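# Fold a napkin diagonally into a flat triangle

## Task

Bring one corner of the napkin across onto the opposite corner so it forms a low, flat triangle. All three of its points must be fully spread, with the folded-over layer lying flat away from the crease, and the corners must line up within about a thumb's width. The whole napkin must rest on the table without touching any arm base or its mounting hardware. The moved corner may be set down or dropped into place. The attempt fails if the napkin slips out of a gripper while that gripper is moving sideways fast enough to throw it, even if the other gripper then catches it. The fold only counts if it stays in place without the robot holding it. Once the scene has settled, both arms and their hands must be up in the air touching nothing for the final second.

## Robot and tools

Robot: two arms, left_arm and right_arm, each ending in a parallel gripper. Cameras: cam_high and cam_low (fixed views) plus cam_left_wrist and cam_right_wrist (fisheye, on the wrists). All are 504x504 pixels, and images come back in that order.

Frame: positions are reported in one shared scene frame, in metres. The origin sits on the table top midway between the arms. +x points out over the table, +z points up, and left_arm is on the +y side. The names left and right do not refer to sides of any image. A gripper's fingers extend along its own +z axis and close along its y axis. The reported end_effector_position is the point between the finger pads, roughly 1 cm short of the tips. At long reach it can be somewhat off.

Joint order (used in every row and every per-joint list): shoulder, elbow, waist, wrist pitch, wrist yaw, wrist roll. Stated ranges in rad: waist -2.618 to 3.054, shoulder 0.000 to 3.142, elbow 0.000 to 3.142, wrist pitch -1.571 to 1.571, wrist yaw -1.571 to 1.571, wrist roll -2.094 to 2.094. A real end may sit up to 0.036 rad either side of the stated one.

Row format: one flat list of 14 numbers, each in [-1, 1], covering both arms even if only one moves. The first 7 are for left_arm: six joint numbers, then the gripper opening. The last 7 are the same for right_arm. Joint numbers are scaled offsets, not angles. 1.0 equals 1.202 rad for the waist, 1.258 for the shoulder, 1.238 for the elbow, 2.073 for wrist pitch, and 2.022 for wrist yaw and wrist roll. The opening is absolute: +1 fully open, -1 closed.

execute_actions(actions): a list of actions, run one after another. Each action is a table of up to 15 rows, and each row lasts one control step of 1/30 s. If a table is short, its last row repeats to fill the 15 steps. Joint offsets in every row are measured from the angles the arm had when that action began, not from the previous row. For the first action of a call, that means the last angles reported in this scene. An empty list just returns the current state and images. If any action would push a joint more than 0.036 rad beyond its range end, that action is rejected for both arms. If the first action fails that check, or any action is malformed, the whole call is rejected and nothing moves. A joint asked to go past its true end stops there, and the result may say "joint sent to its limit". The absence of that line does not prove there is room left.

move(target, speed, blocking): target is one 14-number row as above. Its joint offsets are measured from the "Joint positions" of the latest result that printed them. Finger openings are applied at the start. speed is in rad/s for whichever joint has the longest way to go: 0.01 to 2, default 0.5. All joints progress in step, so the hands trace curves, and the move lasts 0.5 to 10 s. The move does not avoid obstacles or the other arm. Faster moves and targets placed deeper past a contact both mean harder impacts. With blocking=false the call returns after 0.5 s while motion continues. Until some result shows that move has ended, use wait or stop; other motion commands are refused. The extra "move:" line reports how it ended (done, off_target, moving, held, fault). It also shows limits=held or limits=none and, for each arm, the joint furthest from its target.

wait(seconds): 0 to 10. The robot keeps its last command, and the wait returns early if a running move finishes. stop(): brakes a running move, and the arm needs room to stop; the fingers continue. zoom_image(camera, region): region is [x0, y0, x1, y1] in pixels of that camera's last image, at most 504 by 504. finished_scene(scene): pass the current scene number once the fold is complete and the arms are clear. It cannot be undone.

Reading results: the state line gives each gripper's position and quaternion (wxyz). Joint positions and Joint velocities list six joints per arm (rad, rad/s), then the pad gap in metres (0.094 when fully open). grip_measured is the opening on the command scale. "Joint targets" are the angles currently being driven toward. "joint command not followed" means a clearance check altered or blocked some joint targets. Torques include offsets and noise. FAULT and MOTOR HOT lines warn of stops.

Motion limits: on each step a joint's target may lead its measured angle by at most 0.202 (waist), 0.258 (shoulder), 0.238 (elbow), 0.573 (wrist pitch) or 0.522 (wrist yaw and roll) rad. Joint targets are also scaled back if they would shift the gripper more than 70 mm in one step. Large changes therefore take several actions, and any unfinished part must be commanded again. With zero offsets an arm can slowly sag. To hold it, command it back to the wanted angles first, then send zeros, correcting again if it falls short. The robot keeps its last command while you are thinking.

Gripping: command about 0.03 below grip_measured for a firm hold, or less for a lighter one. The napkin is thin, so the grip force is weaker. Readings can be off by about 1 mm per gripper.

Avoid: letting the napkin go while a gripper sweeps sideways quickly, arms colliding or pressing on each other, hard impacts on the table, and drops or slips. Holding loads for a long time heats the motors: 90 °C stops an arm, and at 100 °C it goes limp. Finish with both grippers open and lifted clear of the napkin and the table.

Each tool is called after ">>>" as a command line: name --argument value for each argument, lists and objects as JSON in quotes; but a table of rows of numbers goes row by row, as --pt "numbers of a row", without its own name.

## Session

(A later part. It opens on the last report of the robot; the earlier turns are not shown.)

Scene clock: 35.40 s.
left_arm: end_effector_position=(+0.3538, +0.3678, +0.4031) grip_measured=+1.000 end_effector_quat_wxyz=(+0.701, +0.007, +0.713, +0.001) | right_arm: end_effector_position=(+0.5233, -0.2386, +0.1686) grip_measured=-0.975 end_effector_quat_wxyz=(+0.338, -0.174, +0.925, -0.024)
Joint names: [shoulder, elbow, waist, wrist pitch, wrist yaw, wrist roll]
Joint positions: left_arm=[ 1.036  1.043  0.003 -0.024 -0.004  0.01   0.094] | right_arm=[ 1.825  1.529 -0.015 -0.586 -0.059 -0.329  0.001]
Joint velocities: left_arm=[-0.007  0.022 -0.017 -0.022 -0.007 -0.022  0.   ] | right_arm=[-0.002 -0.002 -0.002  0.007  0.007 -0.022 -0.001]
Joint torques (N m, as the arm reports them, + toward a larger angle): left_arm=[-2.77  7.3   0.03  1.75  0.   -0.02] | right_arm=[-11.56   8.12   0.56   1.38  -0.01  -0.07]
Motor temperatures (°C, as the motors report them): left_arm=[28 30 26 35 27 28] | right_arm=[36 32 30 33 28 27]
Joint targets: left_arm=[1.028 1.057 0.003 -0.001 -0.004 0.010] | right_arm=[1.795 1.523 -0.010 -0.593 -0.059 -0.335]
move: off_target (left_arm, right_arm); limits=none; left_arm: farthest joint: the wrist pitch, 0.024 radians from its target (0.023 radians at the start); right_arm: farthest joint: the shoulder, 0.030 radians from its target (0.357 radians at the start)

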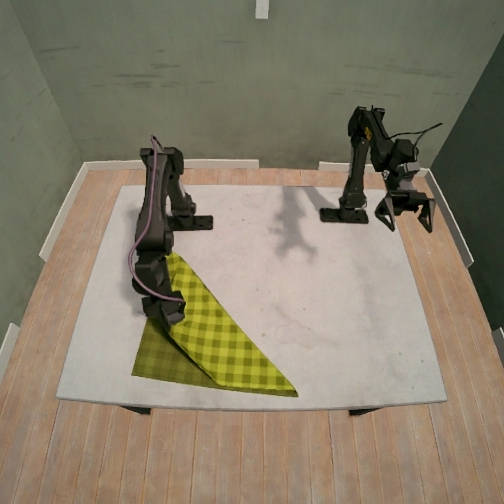

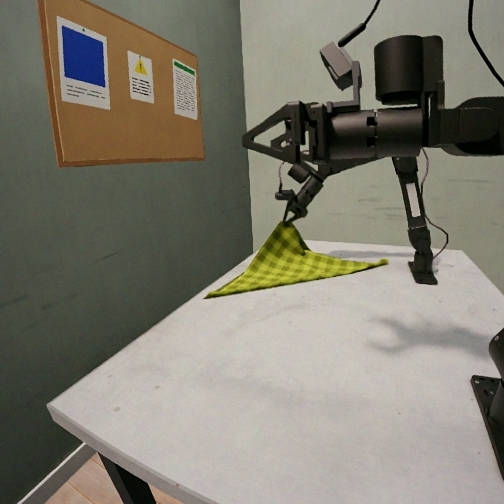

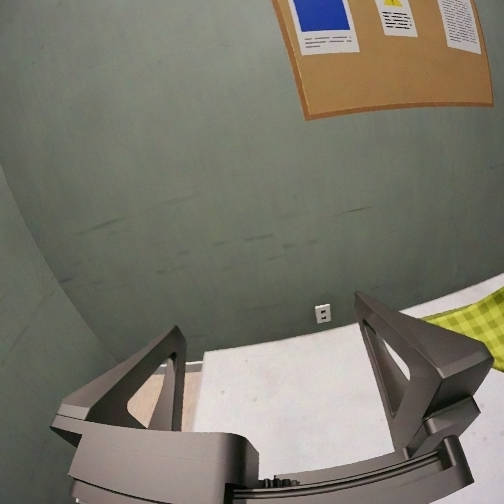

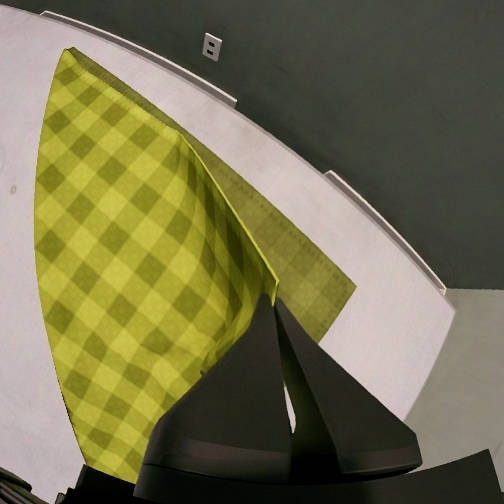

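>>> move --target '[-0.007,0.011,0,0.011,0,0,1, -0.337,0.05,0.547,-0.212,0,0.06,-1]' --speed 0.4

>>> move --target '[-0.007,0.011,0,0.011,0,0,1, 0.099,-0.265,0.258,0.23,0,0,-1]' --speed 0.35

Scene clock: 40.53 s.
left_arm: end_effector_position=(+0.3538, +0.3678, +0.4030) grip_measured=+1.000 end_effector_quat_wxyz=(+0.701, +0.007, +0.713, +0.001) | right_arm: end_effector_position=(+0.3126, -0.0190, +0.2807) grip_measured=-0.975 end_effector_quat_wxyz=(+0.323, -0.415, +0.845, +0.102)
Joint names: [shoulder, elbow, waist, wrist pitch, wrist yaw, wrist roll]
Joint positions: left_arm=[ 1.036  1.043  0.003 -0.024 -0.004  0.01   0.094] | right_arm=[ 1.425  1.562  0.638 -1.019 -0.054 -0.218  0.001]
Joint velocities: left_arm=[ 0.002 -0.012 -0.002 -0.007 -0.022 -0.037  0.   ] | right_arm=[ 0.002  0.002  0.007  0.022 -0.051  0.007  0.001]
Joint torques (N m, as the arm reports them, + toward a larger angle): left_arm=[-2.9   7.33 -0.01  1.78 -0.01  0.01] | right_arm=[-7.02 10.71  0.43  1.41 -0.05  0.1 ]
Motor temperatures (°C, as the motors report them): left_arm=[29 30 26 36 27 28] | right_arm=[36 32 30 33 28 27]
Joint targets: left_arm=[1.028 1.057 0.003 -0.001 -0.004 0.010] | right_arm=[1.401 1.591 0.642 -1.025 -0.059 -0.208]
move: off_target (left_arm, right_arm); limits=none; left_arm: farthest joint: the wrist pitch, 0.023 radians from its target (0.023 radians at the start); right_arm: farthest joint: the elbow, 0.029 radians from its target (0.062 radians at the start)

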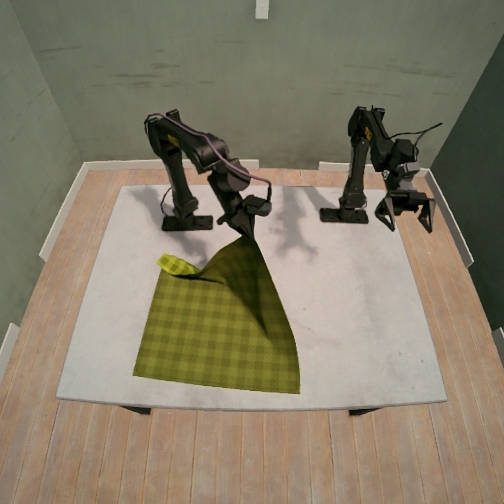

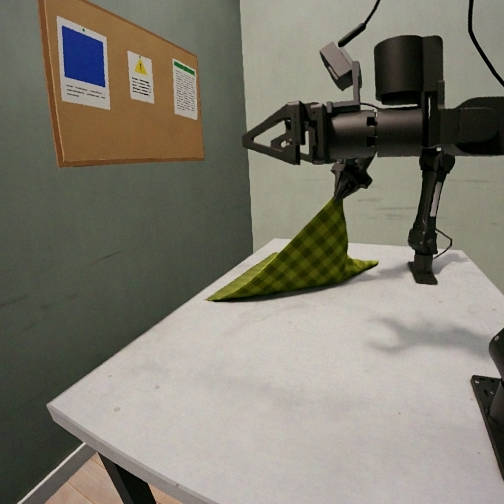

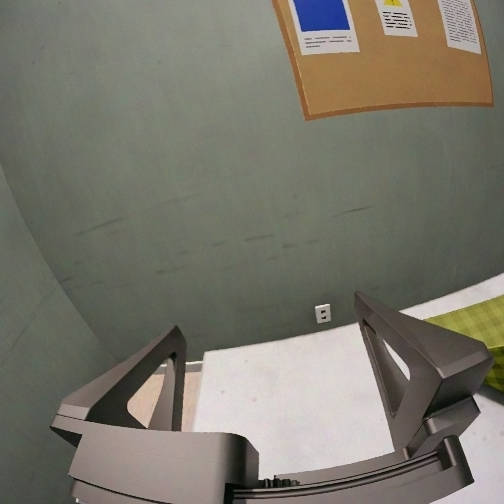

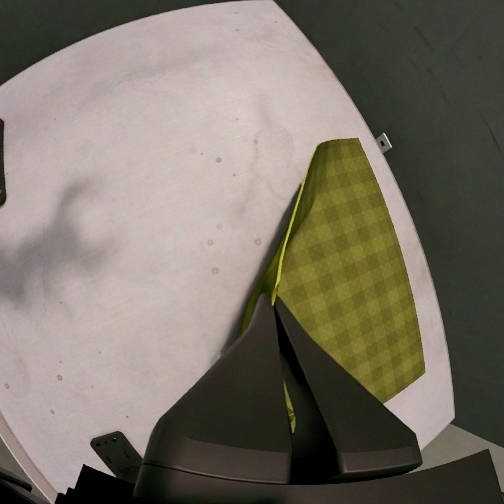

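Scene clock: 42.60 s.
left_arm: end_effector_position=(+0.3538, +0.3678, +0.4029) grip_measured=+1.000 end_effector_quat_wxyz=(+0.701, +0.007, +0.713, +0.001) | right_arm: end_effector_position=(+0.2533, +0.0947, +0.1680) grip_measured=-0.975 end_effector_quat_wxyz=(+0.297, -0.540, +0.774, +0.146)
Joint names: [shoulder, elbow, waist, wrist pitch, wrist yaw, wrist roll]
Joint positions: left_arm=[ 1.036  1.043  0.003 -0.025 -0.004  0.01   0.094] | right_arm=[ 1.553  1.232  0.943 -0.576 -0.053 -0.218  0.001]
Joint velocities: left_arm=[ 0.007  0.002  0.012  0.022 -0.037 -0.037  0.   ] | right_arm=[ 0.002 -0.002 -0.002 -0.007 -0.037  0.022 -0.001]
Joint torques (N m, as the arm reports them, + toward a larger angle): left_arm=[-2.88  7.34 -0.02  1.76  0.   -0.02] | right_arm=[-7.03  8.81  0.54  1.82 -0.02 -0.02]
Motor temperatures (°C, as the motors report them): left_arm=[29 30 26 36 27 28] | right_arm=[35 32 30 33 28 27]
Joint targets: left_arm=[1.028 1.057 0.003 -0.001 -0.004 0.010] | right_arm=[1.550 1.233 0.948 -0.542 -0.054 -0.218]
move: off_target (left_arm, right_arm); limits=none; left_arm: farthest joint: the wrist pitch, 0.023 radians from its target (0.023 radians at the start); right_arm: farthest joint: the wrist pitch, 0.034 radians from its target (0.477 radians at the start)

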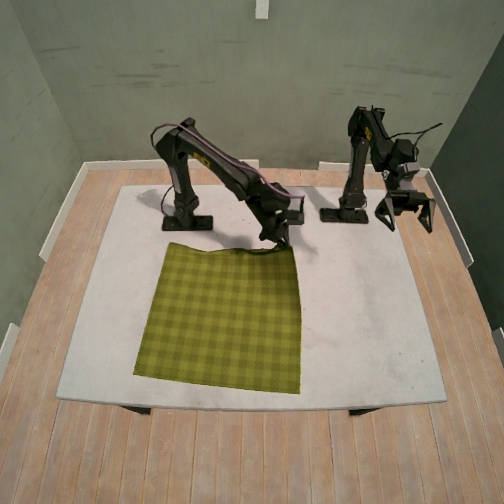

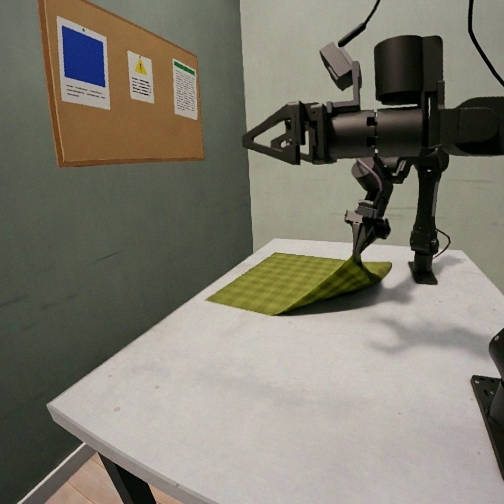

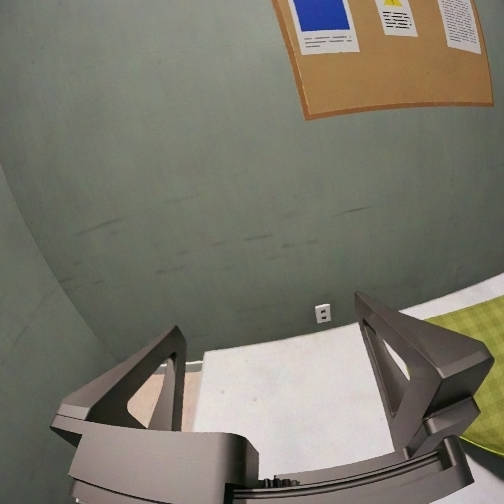

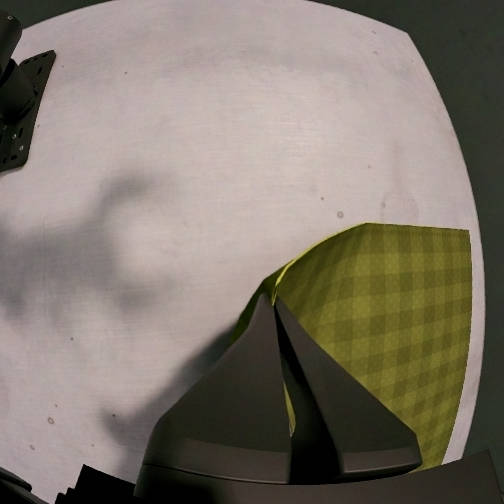

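>>> move --target '[-0.007,0.011,0,0.011,0,0,1, -0.066,-0.107,-0.577,0.037,0,0,-1]' --speed 0.3

>>> move --target '[-0.007,0.011,0,0.011,0,0,1, 0.471,0.335,-0.325,0.132,0,0,-1]' --speed 0.25

>>> zoom_image --camera "cam_high" --region '[100,220,320,410]'

Scene clock: 47.13 s.
left_arm: end_effector_position=(+0.3538, +0.3678, +0.4028) grip_measured=+1.000 end_effector_quat_wxyz=(+0.701, +0.007, +0.714, +0.001) | right_arm: end_effector_position=(+0.4069, -0.1366, +0.1415) grip_measured=-0.975 end_effector_quat_wxyz=(+0.312, -0.247, +0.917, +0.036)
Joint names: [shoulder, elbow, waist, wrist pitch, wrist yaw, wrist roll]
Joint positions: left_arm=[ 1.036  1.043  0.003 -0.025 -0.004  0.01   0.094] | right_arm=[ 1.505  1.102  0.254 -0.531 -0.052 -0.218  0.001]
Joint velocities: left_arm=[-0.022 -0.007  0.002 -0.007  0.037 -0.037  0.   ] | right_arm=[-0.002 -0.012  0.002 -0.022 -0.037 -0.022 -0.   ]
Joint torques (N m, as the arm reports them, + toward a larger angle): left_arm=[-2.8   7.34  0.01  1.79  0.01  0.01] | right_arm=[-8.91  8.29 -0.45  1.75 -0.02 -0.02]
Motor temperatures (°C, as the motors report them): left_arm=[29 30 26 36 27 28] | right_arm=[35 31 30 34 28 27]
Joint targets: left_arm=[1.028 1.057 0.003 -0.002 -0.004 0.010] | right_arm=[1.470 1.099 0.249 -0.499 -0.053 -0.218]
move: off_target (left_arm, right_arm); limits=none; left_arm: farthest joint: the wrist pitch, 0.023 radians from its target (0.022 radians at the start); right_arm: farthest joint: the shoulder, 0.035 radians from its target (0.083 radians at the start)

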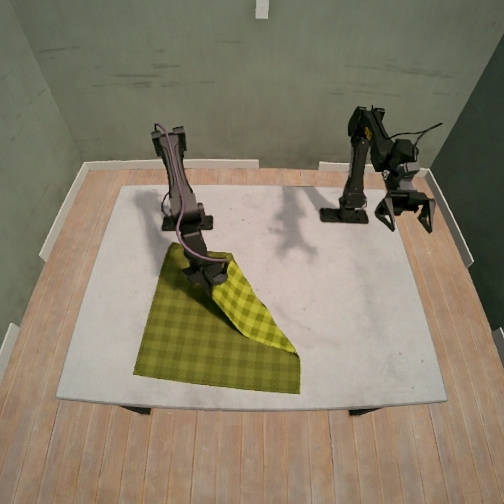

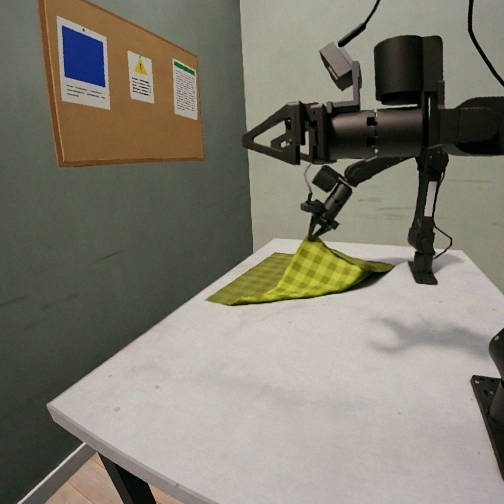

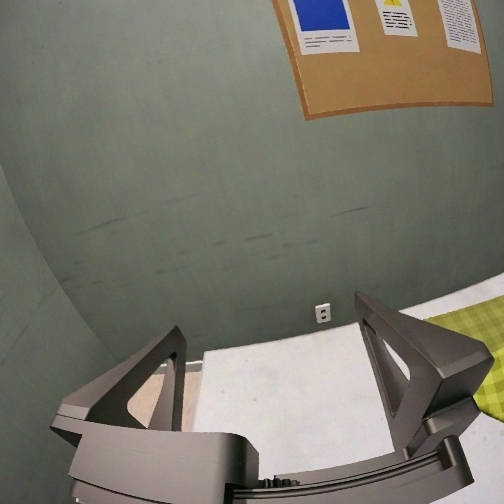

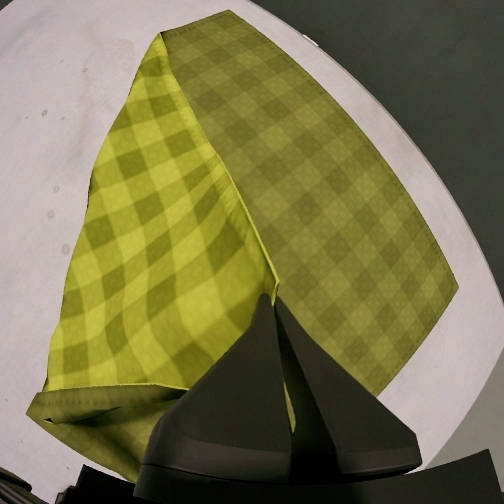

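Scene clock: 50.03 s.
left_arm: end_effector_position=(+0.3538, +0.3678, +0.4026) grip_measured=+1.000 end_effector_quat_wxyz=(+0.700, +0.007, +0.714, +0.001) | right_arm: end_effector_position=(+0.5666, -0.3029, +0.0556) grip_measured=-0.975 end_effector_quat_wxyz=(+0.324, -0.066, +0.944, -0.026)
Joint names: [shoulder, elbow, waist, wrist pitch, wrist yaw, wrist roll]
Joint positions: left_arm=[ 1.036  1.043  0.003 -0.026 -0.004  0.01   0.094] | right_arm=[ 2.104  1.482 -0.134 -0.289 -0.052 -0.218  0.001]
Joint velocities: left_arm=[-0.007  0.012  0.007  0.037  0.037 -0.037  0.   ] | right_arm=[ 0.012 -0.002  0.007 -0.051  0.037 -0.022 -0.001]
Joint torques (N m, as the arm reports them, + toward a larger angle): left_arm=[-2.81  7.36  0.07  1.79  0.02  0.01] | right_arm=[-11.83  11.31  -0.24   1.76  -0.01  -0.02]
Motor temperatures (°C, as the motors report them): left_arm=[29 30 26 36 27 28] | right_arm=[35 32 30 34 28 27]
Joint targets: left_arm=[1.028 1.057 0.003 -0.003 -0.004 0.010] | right_arm=[2.098 1.517 -0.137 -0.258 -0.052 -0.218]
move: off_target (left_arm, right_arm); limits=none; left_arm: farthest joint: the wrist pitch, 0.024 radians from its target (0.023 radians at the start); right_arm: farthest joint: the elbow, 0.035 radians from its target (0.414 radians at the start)

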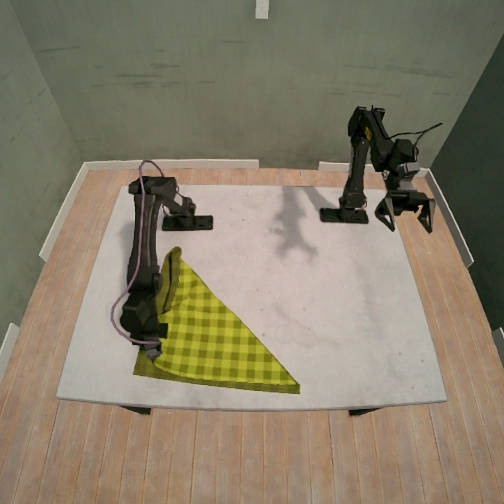

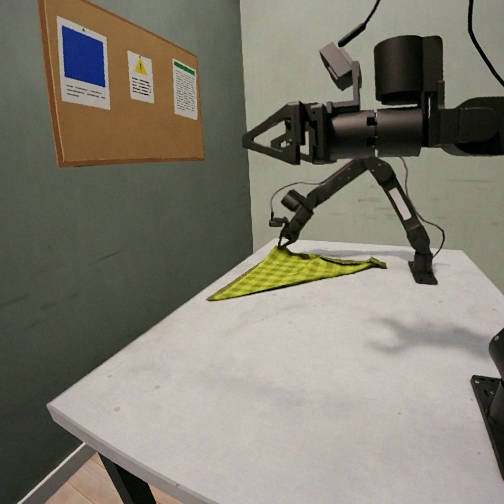

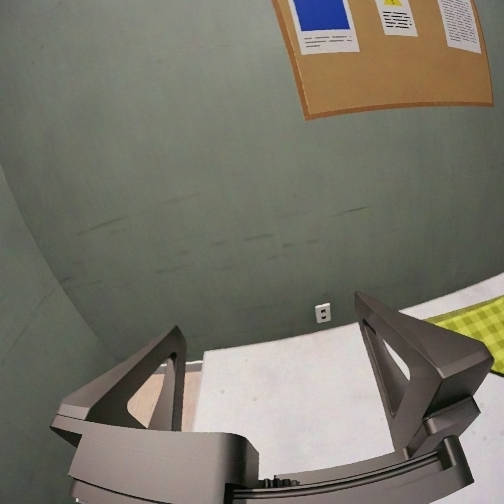

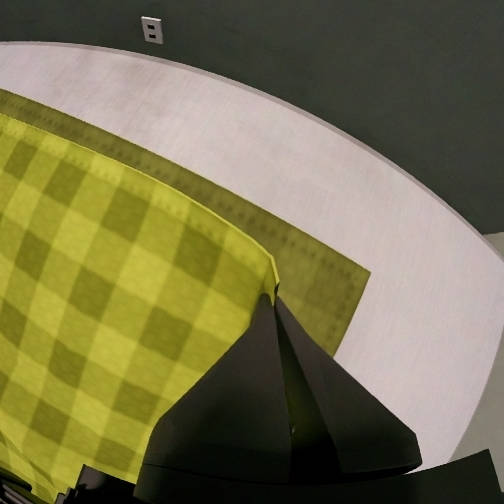

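Region (100, 220, 320, 410) of cam_high's 504x504 image, scaled by 2.291, with more detail than that image has; it fills the top 435 rows of this view, and the rest is white.

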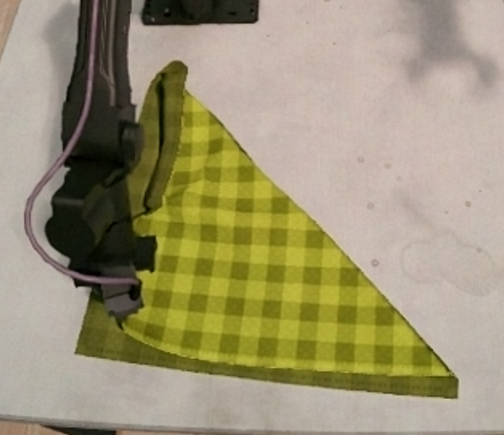

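>>> move --target '[-0.007,0.011,0,0.011,0,0,1, -0.559,0.087,0.645,-0.355,0,0,-1]' --speed 0.4

>>> move --target '[-0.007,0.011,0,0.011,0,0,1, 0.272,0.214,0.288,0.068,0,0,-1]' --speed 0.25

>>> zoom_image --camera "cam_high" --region '[120,200,340,410]'

Scene clock: 55.60 s.
left_arm: end_effector_position=(+0.3538, +0.3678, +0.4025) grip_measured=+1.000 end_effector_quat_wxyz=(+0.700, +0.007, +0.714, +0.001) | right_arm: end_effector_position=(+0.3129, -0.0207, +0.2826) grip_measured=-0.975 end_effector_quat_wxyz=(+0.325, -0.414, +0.845, +0.099)
Joint names: [shoulder, elbow, waist, wrist pitch, wrist yaw, wrist roll]
Joint positions: left_arm=[ 1.036  1.043  0.003 -0.026 -0.004  0.01   0.094] | right_arm=[ 1.421  1.563  0.637 -1.02  -0.047 -0.218  0.001]
Joint velocities: left_arm=[ 0.022 -0.002 -0.012 -0.066  0.007 -0.037  0.   ] | right_arm=[ 0.012  0.012 -0.002  0.007 -0.051 -0.037  0.001]
Joint torques (N m, as the arm reports them, + toward a larger angle): left_arm=[-2.86  7.3   0.01  1.77  0.01 -0.01] | right_arm=[-6.57 10.49  0.43  1.42 -0.05 -0.02]
Motor temperatures (°C, as the motors report them): left_arm=[29 31 26 37 27 28] | right_arm=[36 32 30 34 28 27]
Joint targets: left_arm=[1.028 1.057 0.003 -0.003 -0.004 0.010] | right_arm=[1.401 1.590 0.641 -1.025 -0.052 -0.218]
move: off_target (left_arm, right_arm); limits=none; left_arm: farthest joint: the wrist pitch, 0.023 radians from its target (0.022 radians at the start); right_arm: farthest joint: the elbow, 0.027 radians from its target (0.107 radians at the start)

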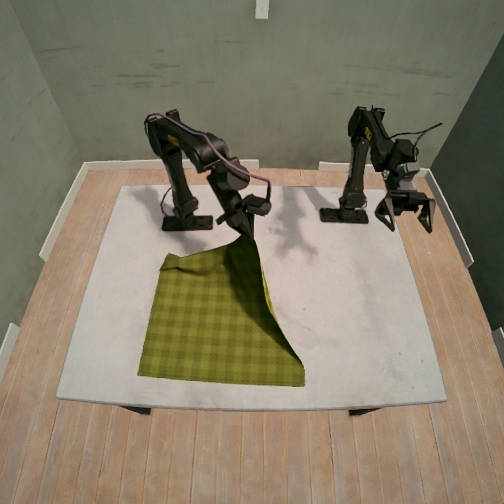

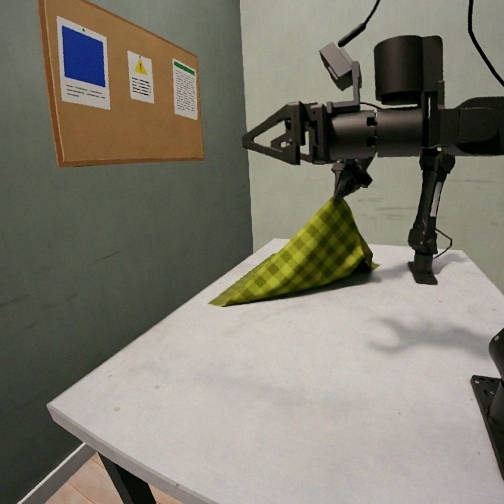

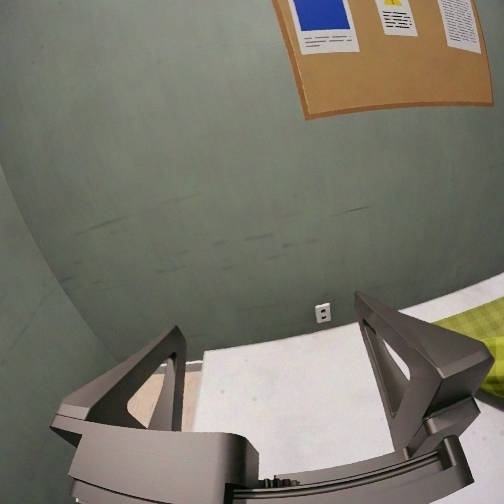

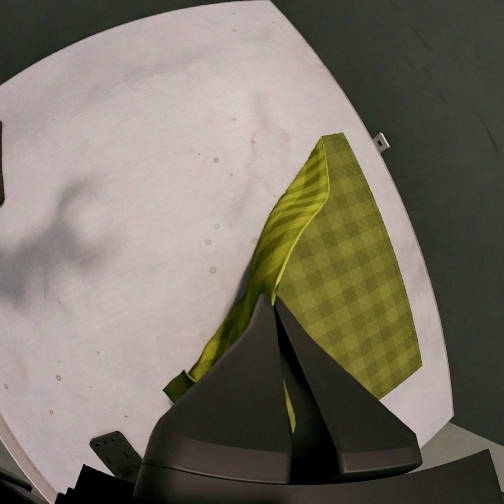

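Scene clock: 57.53 s.
left_arm: end_effector_position=(+0.3537, +0.3678, +0.4025) grip_measured=+1.000 end_effector_quat_wxyz=(+0.700, +0.007, +0.714, +0.001) | right_arm: end_effector_position=(+0.2673, +0.1448, +0.2498) grip_measured=-0.975 end_effector_quat_wxyz=(+0.299, -0.552, +0.764, +0.150)
Joint names: [shoulder, elbow, waist, wrist pitch, wrist yaw, wrist roll]
Joint positions: left_arm=[ 1.036  1.043  0.003 -0.027 -0.004  0.01   0.094] | right_arm=[ 1.768  1.79   0.98  -0.913 -0.046 -0.218  0.001]
Joint velocities: left_arm=[ 0.012  0.002 -0.012  0.007 -0.007  0.037  0.   ] | right_arm=[-0.012 -0.007  0.002 -0.022 -0.037  0.037  0.001]
Joint torques (N m, as the arm reports them, + toward a larger angle): left_arm=[-2.88  7.35 -0.05  1.77  0.02  0.03] | right_arm=[-8.98 11.65  0.35  1.82 -0.01 -0.02]
Motor temperatures (°C, as the motors report them): left_arm=[29 31 26 37 27 28] | right_arm=[35 32 30 34 28 27]
Joint targets: left_arm=[1.028 1.057 0.003 -0.003 -0.004 0.010] | right_arm=[1.763 1.828 0.983 -0.879 -0.047 -0.218]
move: off_target (left_arm, right_arm); limits=none; left_arm: farthest joint: the wrist pitch, 0.023 radians from its target (0.023 radians at the start); right_arm: farthest joint: the elbow, 0.037 radians from its target (0.265 radians at the start)

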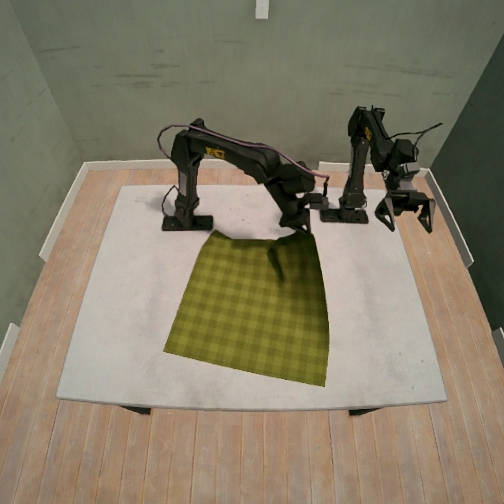

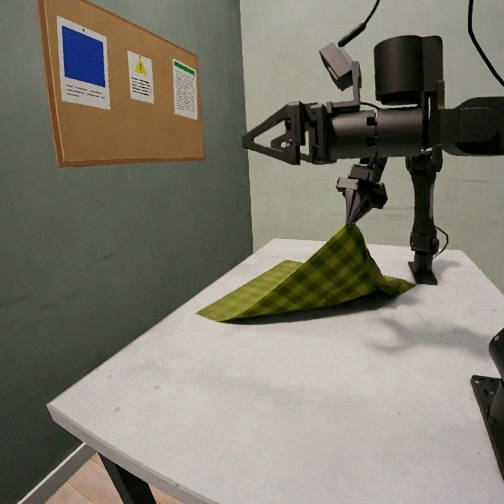

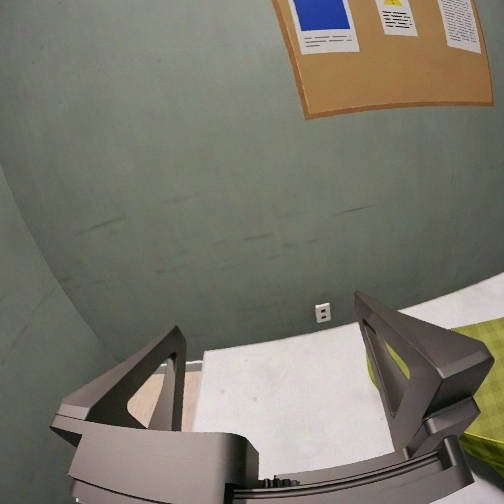

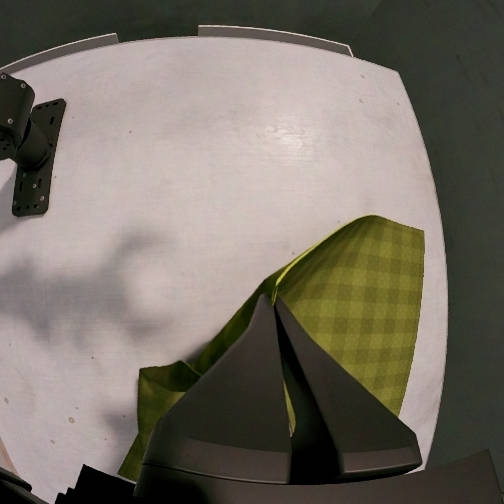

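Region (120, 200, 340, 410) of cam_high's 504x504 image, scaled by 2.291, with more detail than that image has; it fills the top 481 rows of this view, and the rest is white.

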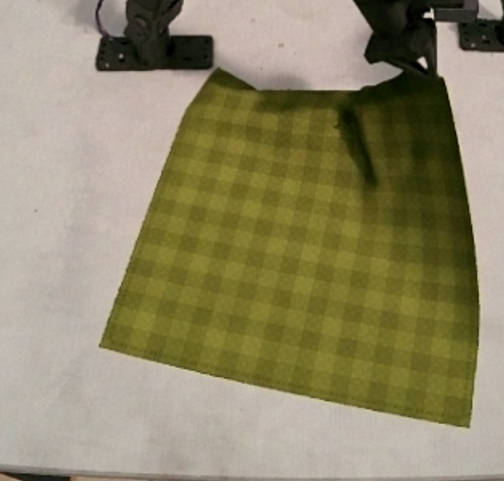

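>>> move --target '[-0.007,0.011,0.6,0.011,0,0,1, 0.442,0.319,0.078,0.108,0,0,-1]' --speed 0.25

>>> zoom_image --camera "cam_high" --region '[140,200,380,410]'

Scene clock: 63.30 s.
left_arm: end_effector_position=(+0.2634, +0.6163, +0.4024) grip_measured=+1.000 end_effector_quat_wxyz=(+0.656, -0.243, +0.672, +0.245) | right_arm: end_effector_position=(+0.2922, +0.2854, +0.1271) grip_measured=-0.975 end_effector_quat_wxyz=(+0.285, -0.587, +0.741, +0.159)
Joint names: [shoulder, elbow, waist, wrist pitch, wrist yaw, wrist roll]
Joint positions: left_arm=[ 1.036  1.043  0.717 -0.027 -0.003  0.01   0.094] | right_arm=[ 2.335  2.148  1.067 -0.721 -0.046 -0.218  0.001]
Joint velocities: left_arm=[-0.002 -0.007 -0.017  0.051 -0.11   0.022  0.   ] | right_arm=[ 0.002  0.002 -0.007  0.007  0.051 -0.007  0.   ]
Joint torques (N m, as the arm reports them, + toward a larger angle): left_arm=[-2.83  7.4   0.66  1.77  0.01  0.01] | right_arm=[-14.1   11.87   0.75   1.77  -0.01  -0.02]
Motor temperatures (°C, as the motors report them): left_arm=[29 31 26 37 27 28] | right_arm=[36 33 30 34 28 27]
Joint targets: left_arm=[1.028 1.057 0.724 -0.004 -0.003 0.010] | right_arm=[2.325 2.185 1.074 -0.689 -0.046 -0.218]
move: off_target (left_arm, right_arm); limits=none; left_arm: farthest joint: the wrist pitch, 0.023 radians from its target (0.022 radians at the start); right_arm: farthest joint: the elbow, 0.037 radians from its target (0.394 radians at the start)

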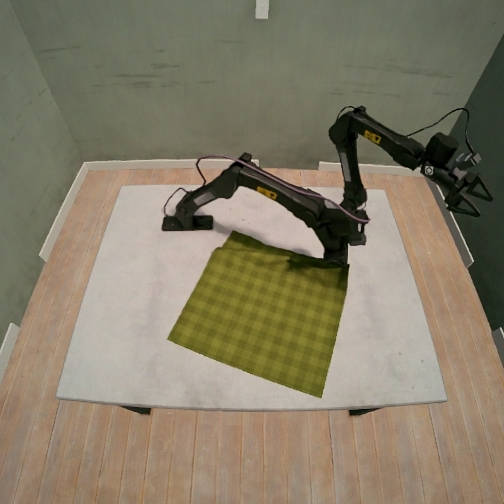

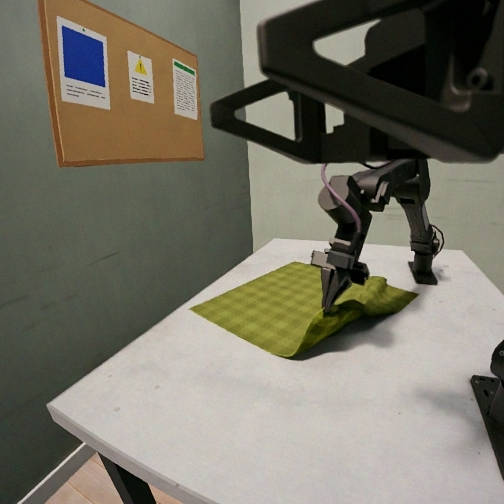

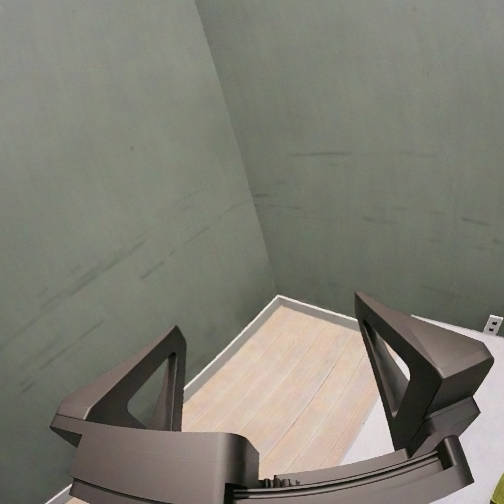

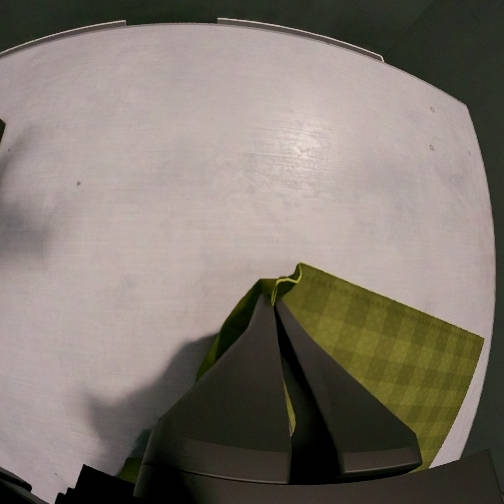

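Region (140, 200, 380, 410) of cam_high's 504x504 image, scaled by 2.100, with more detail than that image has; it fills the top 441 rows of this view, and the rest is white.

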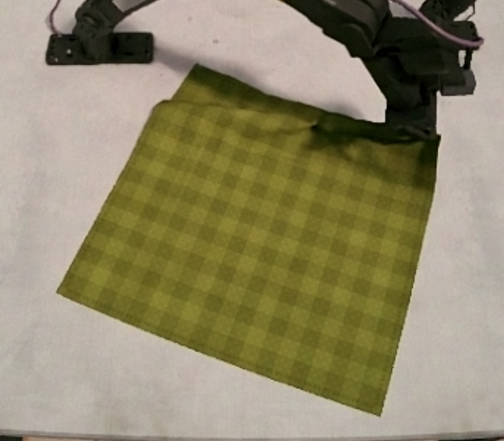

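>>> move --target '[-0.007,0.011,0,0.011,0,0,1, -0.63,-0.81,-0.365,0.135,0,0.28,-1]' --speed 0.4

>>> zoom_image --camera "cam_high" --region '[140,200,380,410]'

Scene clock: 70.40 s.
left_arm: end_effector_position=(+0.2634, +0.6163, +0.4023) grip_measured=+1.000 end_effector_quat_wxyz=(+0.656, -0.243, +0.672, +0.245) | right_arm: end_effector_position=(+0.3532, +0.0094, +0.1410) grip_measured=-0.975 end_effector_quat_wxyz=(+0.277, -0.163, +0.930, +0.178)
Joint names: [shoulder, elbow, waist, wrist pitch, wrist yaw, wrist roll]
Joint positions: left_arm=[ 1.036  1.043  0.717 -0.027 -0.003  0.01   0.094] | right_arm=[ 1.576  1.148  0.634 -0.473 -0.046  0.34   0.001]
Joint velocities: left_arm=[ 0.032  0.002 -0.027 -0.139  0.007 -0.007  0.   ] | right_arm=[-0.012  0.002  0.007 -0.007  0.022 -0.022 -0.   ]
Joint torques (N m, as the arm reports them, + toward a larger angle): left_arm=[-2.85  7.36 -0.05  1.78  0.01 -0.01] | right_arm=[-9.44  8.38 -0.55  1.78 -0.01  0.05]
Motor temperatures (°C, as the motors report them): left_arm=[29 31 26 38 27 28] | right_arm=[38 33 30 35 28 27]
Joint targets: left_arm=[1.028 1.057 0.717 -0.004 -0.003 0.010] | right_arm=[1.542 1.146 0.628 -0.441 -0.046 0.348]
move: off_target (left_arm, right_arm); limits=none; left_arm: farthest joint: the wrist pitch, 0.023 radians from its target (0.023 radians at the start); right_arm: farthest joint: the shoulder, 0.033 radians from its target (0.792 radians at the start)

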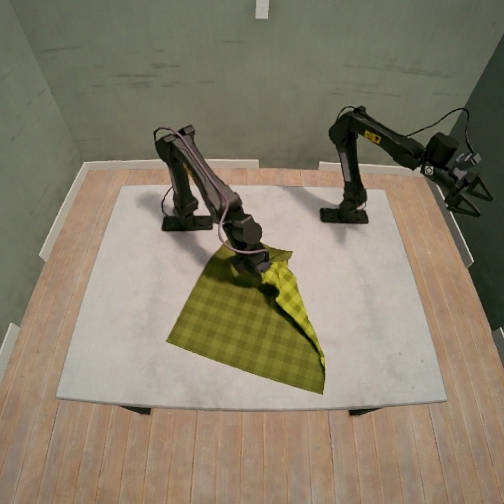

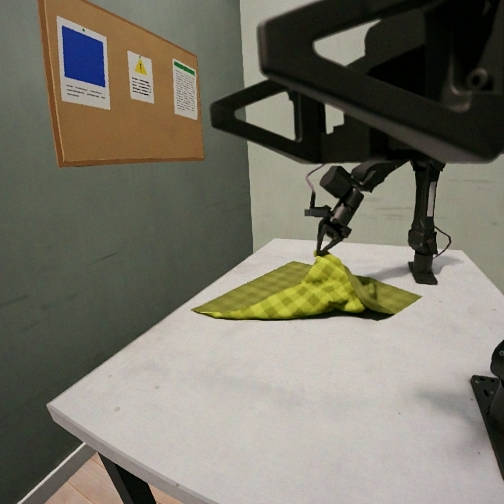

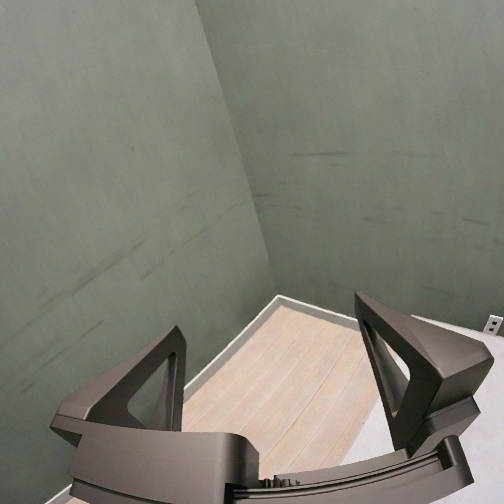

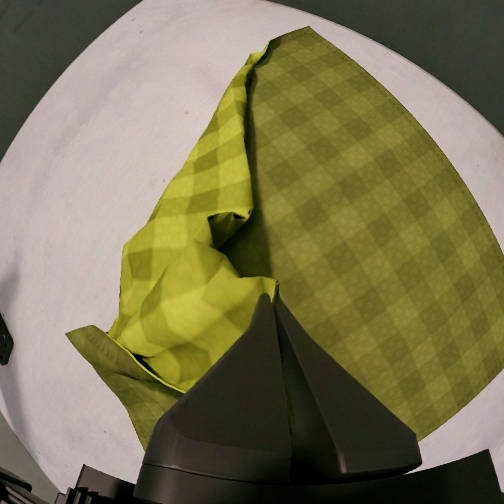

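Region (140, 200, 380, 410) of cam_high's 504x504 image, scaled by 2.100, with more detail than that image has; it fills the top 441 rows of this view, and the rest is white.

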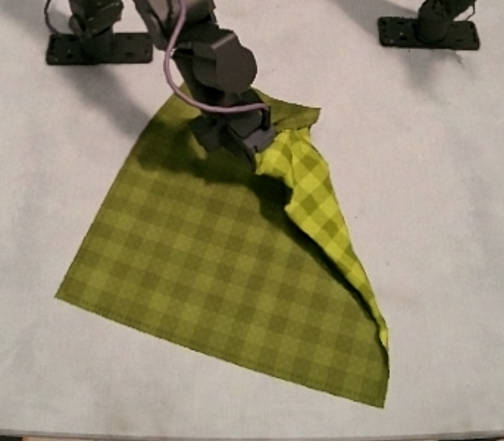

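>>> move --target '[-0.34,-0.32,-0.915,0.011,0,0,-1, -0.02,0.01,0,0.012,0,0,-1]' --speed 0.8

>>> move --target '[-0.01,0.01,-0.807,-0.24,0,0,-1, -0.02,0.01,0,0.012,0,0,-1]' --speed 0.8

Scene clock: 75.00 s.
left_arm: end_effector_position=(+0.2522, +0.2581, +0.3365) grip_measured=-0.995 end_effector_quat_wxyz=(+0.691, +0.141, +0.696, -0.132) | right_arm: end_effector_position=(+0.3532, +0.0094, +0.1410) grip_measured=-0.975 end_effector_quat_wxyz=(+0.277, -0.163, +0.930, +0.178)
Joint names: [shoulder, elbow, waist, wrist pitch, wrist yaw, wrist roll]
Joint positions: left_arm=[ 0.63   0.649 -0.375 -0.028 -0.001  0.01   0.   ] | right_arm=[ 1.576  1.148  0.634 -0.473 -0.046  0.341  0.001]
Joint velocities: left_arm=[ 0.002  0.002 -0.032  0.007 -0.066  0.007  0.   ] | right_arm=[ 0.007 -0.002 -0.007 -0.007  0.051 -0.022 -0.001]
Joint torques (N m, as the arm reports them, + toward a larger angle): left_arm=[-1.2   6.04 -0.75  1.81  0.    0.01] | right_arm=[-8.83  9.67  0.03  1.71  0.   -0.03]
Motor temperatures (°C, as the motors report them): left_arm=[29 31 26 38 27 28] | right_arm=[37 32 30 35 28 27]
Joint targets: left_arm=[0.609 0.647 -0.383 -0.005 -0.003 0.010] | right_arm=[1.550 1.160 0.634 -0.449 -0.046 0.340]
move: off_target (left_arm, right_arm); limits=none; left_arm: farthest joint: the wrist pitch, 0.024 radians from its target (0.023 radians at the start); right_arm: farthest joint: the shoulder, 0.025 radians from its target (0.025 radians at the start)

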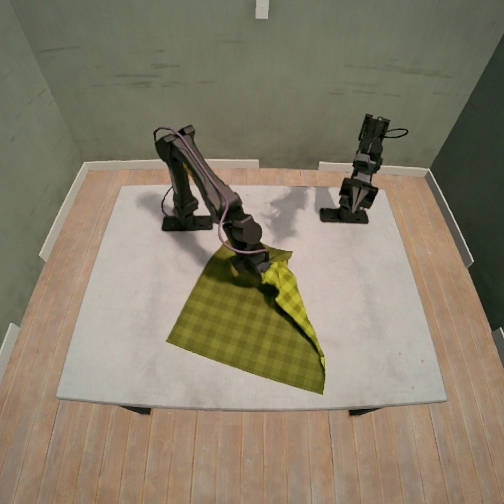

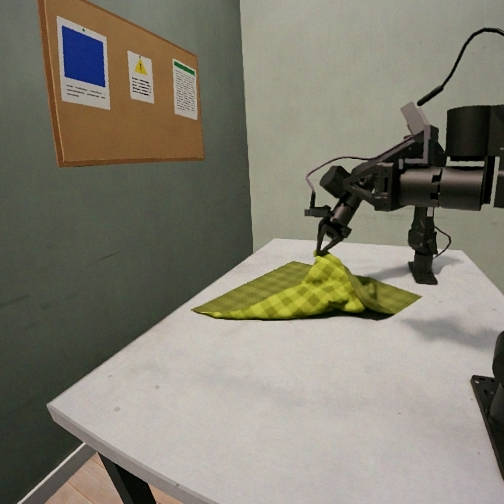

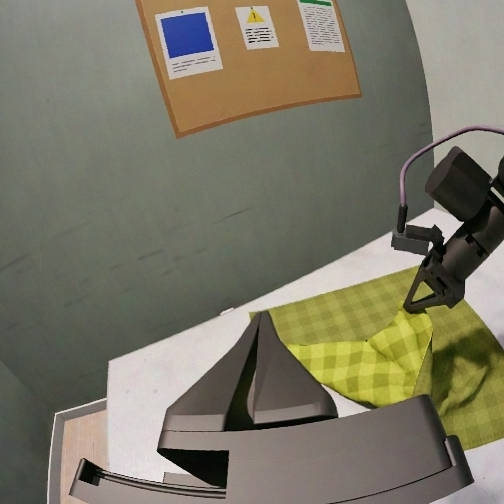

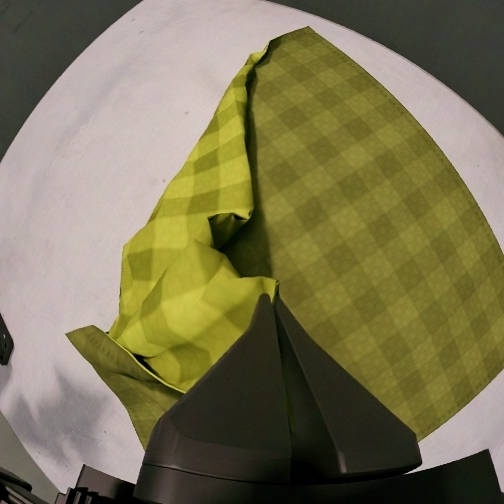

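Scene clock: 76.97 s.
left_arm: end_effector_position=(+0.0341, +0.1104, +0.2166) grip_measured=-0.995 end_effector_quat_wxyz=(+0.395, +0.544, +0.671, -0.313) | right_arm: end_effector_position=(+0.3532, +0.0094, +0.1410) grip_measured=-0.975 end_effector_quat_wxyz=(+0.277, -0.163, +0.930, +0.178)
Joint names: [shoulder, elbow, waist, wrist pitch, wrist yaw, wrist roll]
Joint positions: left_arm=[ 0.63   0.649 -1.336 -0.533 -0.001  0.01   0.   ] | right_arm=[ 1.576  1.148  0.634 -0.473 -0.046  0.341  0.001]
Joint velocities: left_arm=[-0.007 -0.007 -0.007  0.037 -0.007  0.095 -0.001] | right_arm=[ 0.002 -0.007 -0.002  0.037 -0.007  0.007 -0.   ]
Joint torques (N m, as the arm reports them, + toward a larger angle): left_arm=[-0.59  7.14 -0.66  1.54  0.   -0.01] | right_arm=[-8.83  9.67  0.02  1.72  0.   -0.02]
Motor temperatures (°C, as the motors report them): left_arm=[29 31 26 38 27 28] | right_arm=[37 32 30 35 28 27]
Joint targets: left_arm=[0.618 0.661 -1.345 -0.526 -0.001 0.010] | right_arm=[1.550 1.160 0.634 -0.448 -0.046 0.341]
move: off_target (right_arm); limits=none; left_arm: farthest joint: the shoulder, 0.013 radians from its target (0.013 radians at the start); right_arm: farthest joint: the shoulder, 0.025 radians from its target (0.025 radians at the start)

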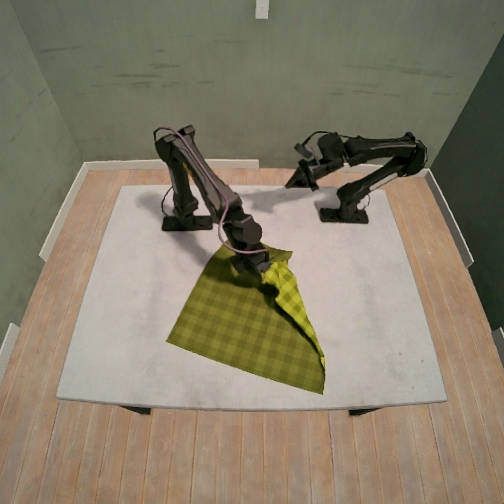

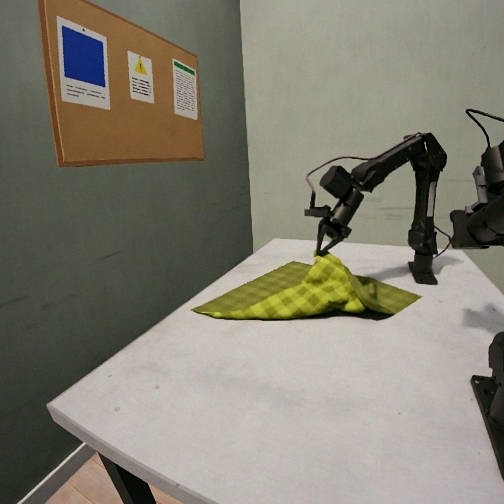

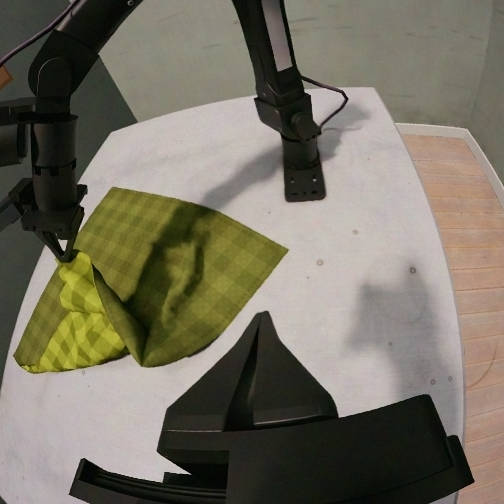

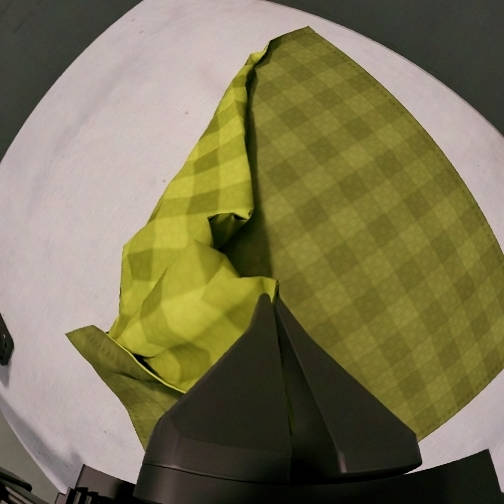

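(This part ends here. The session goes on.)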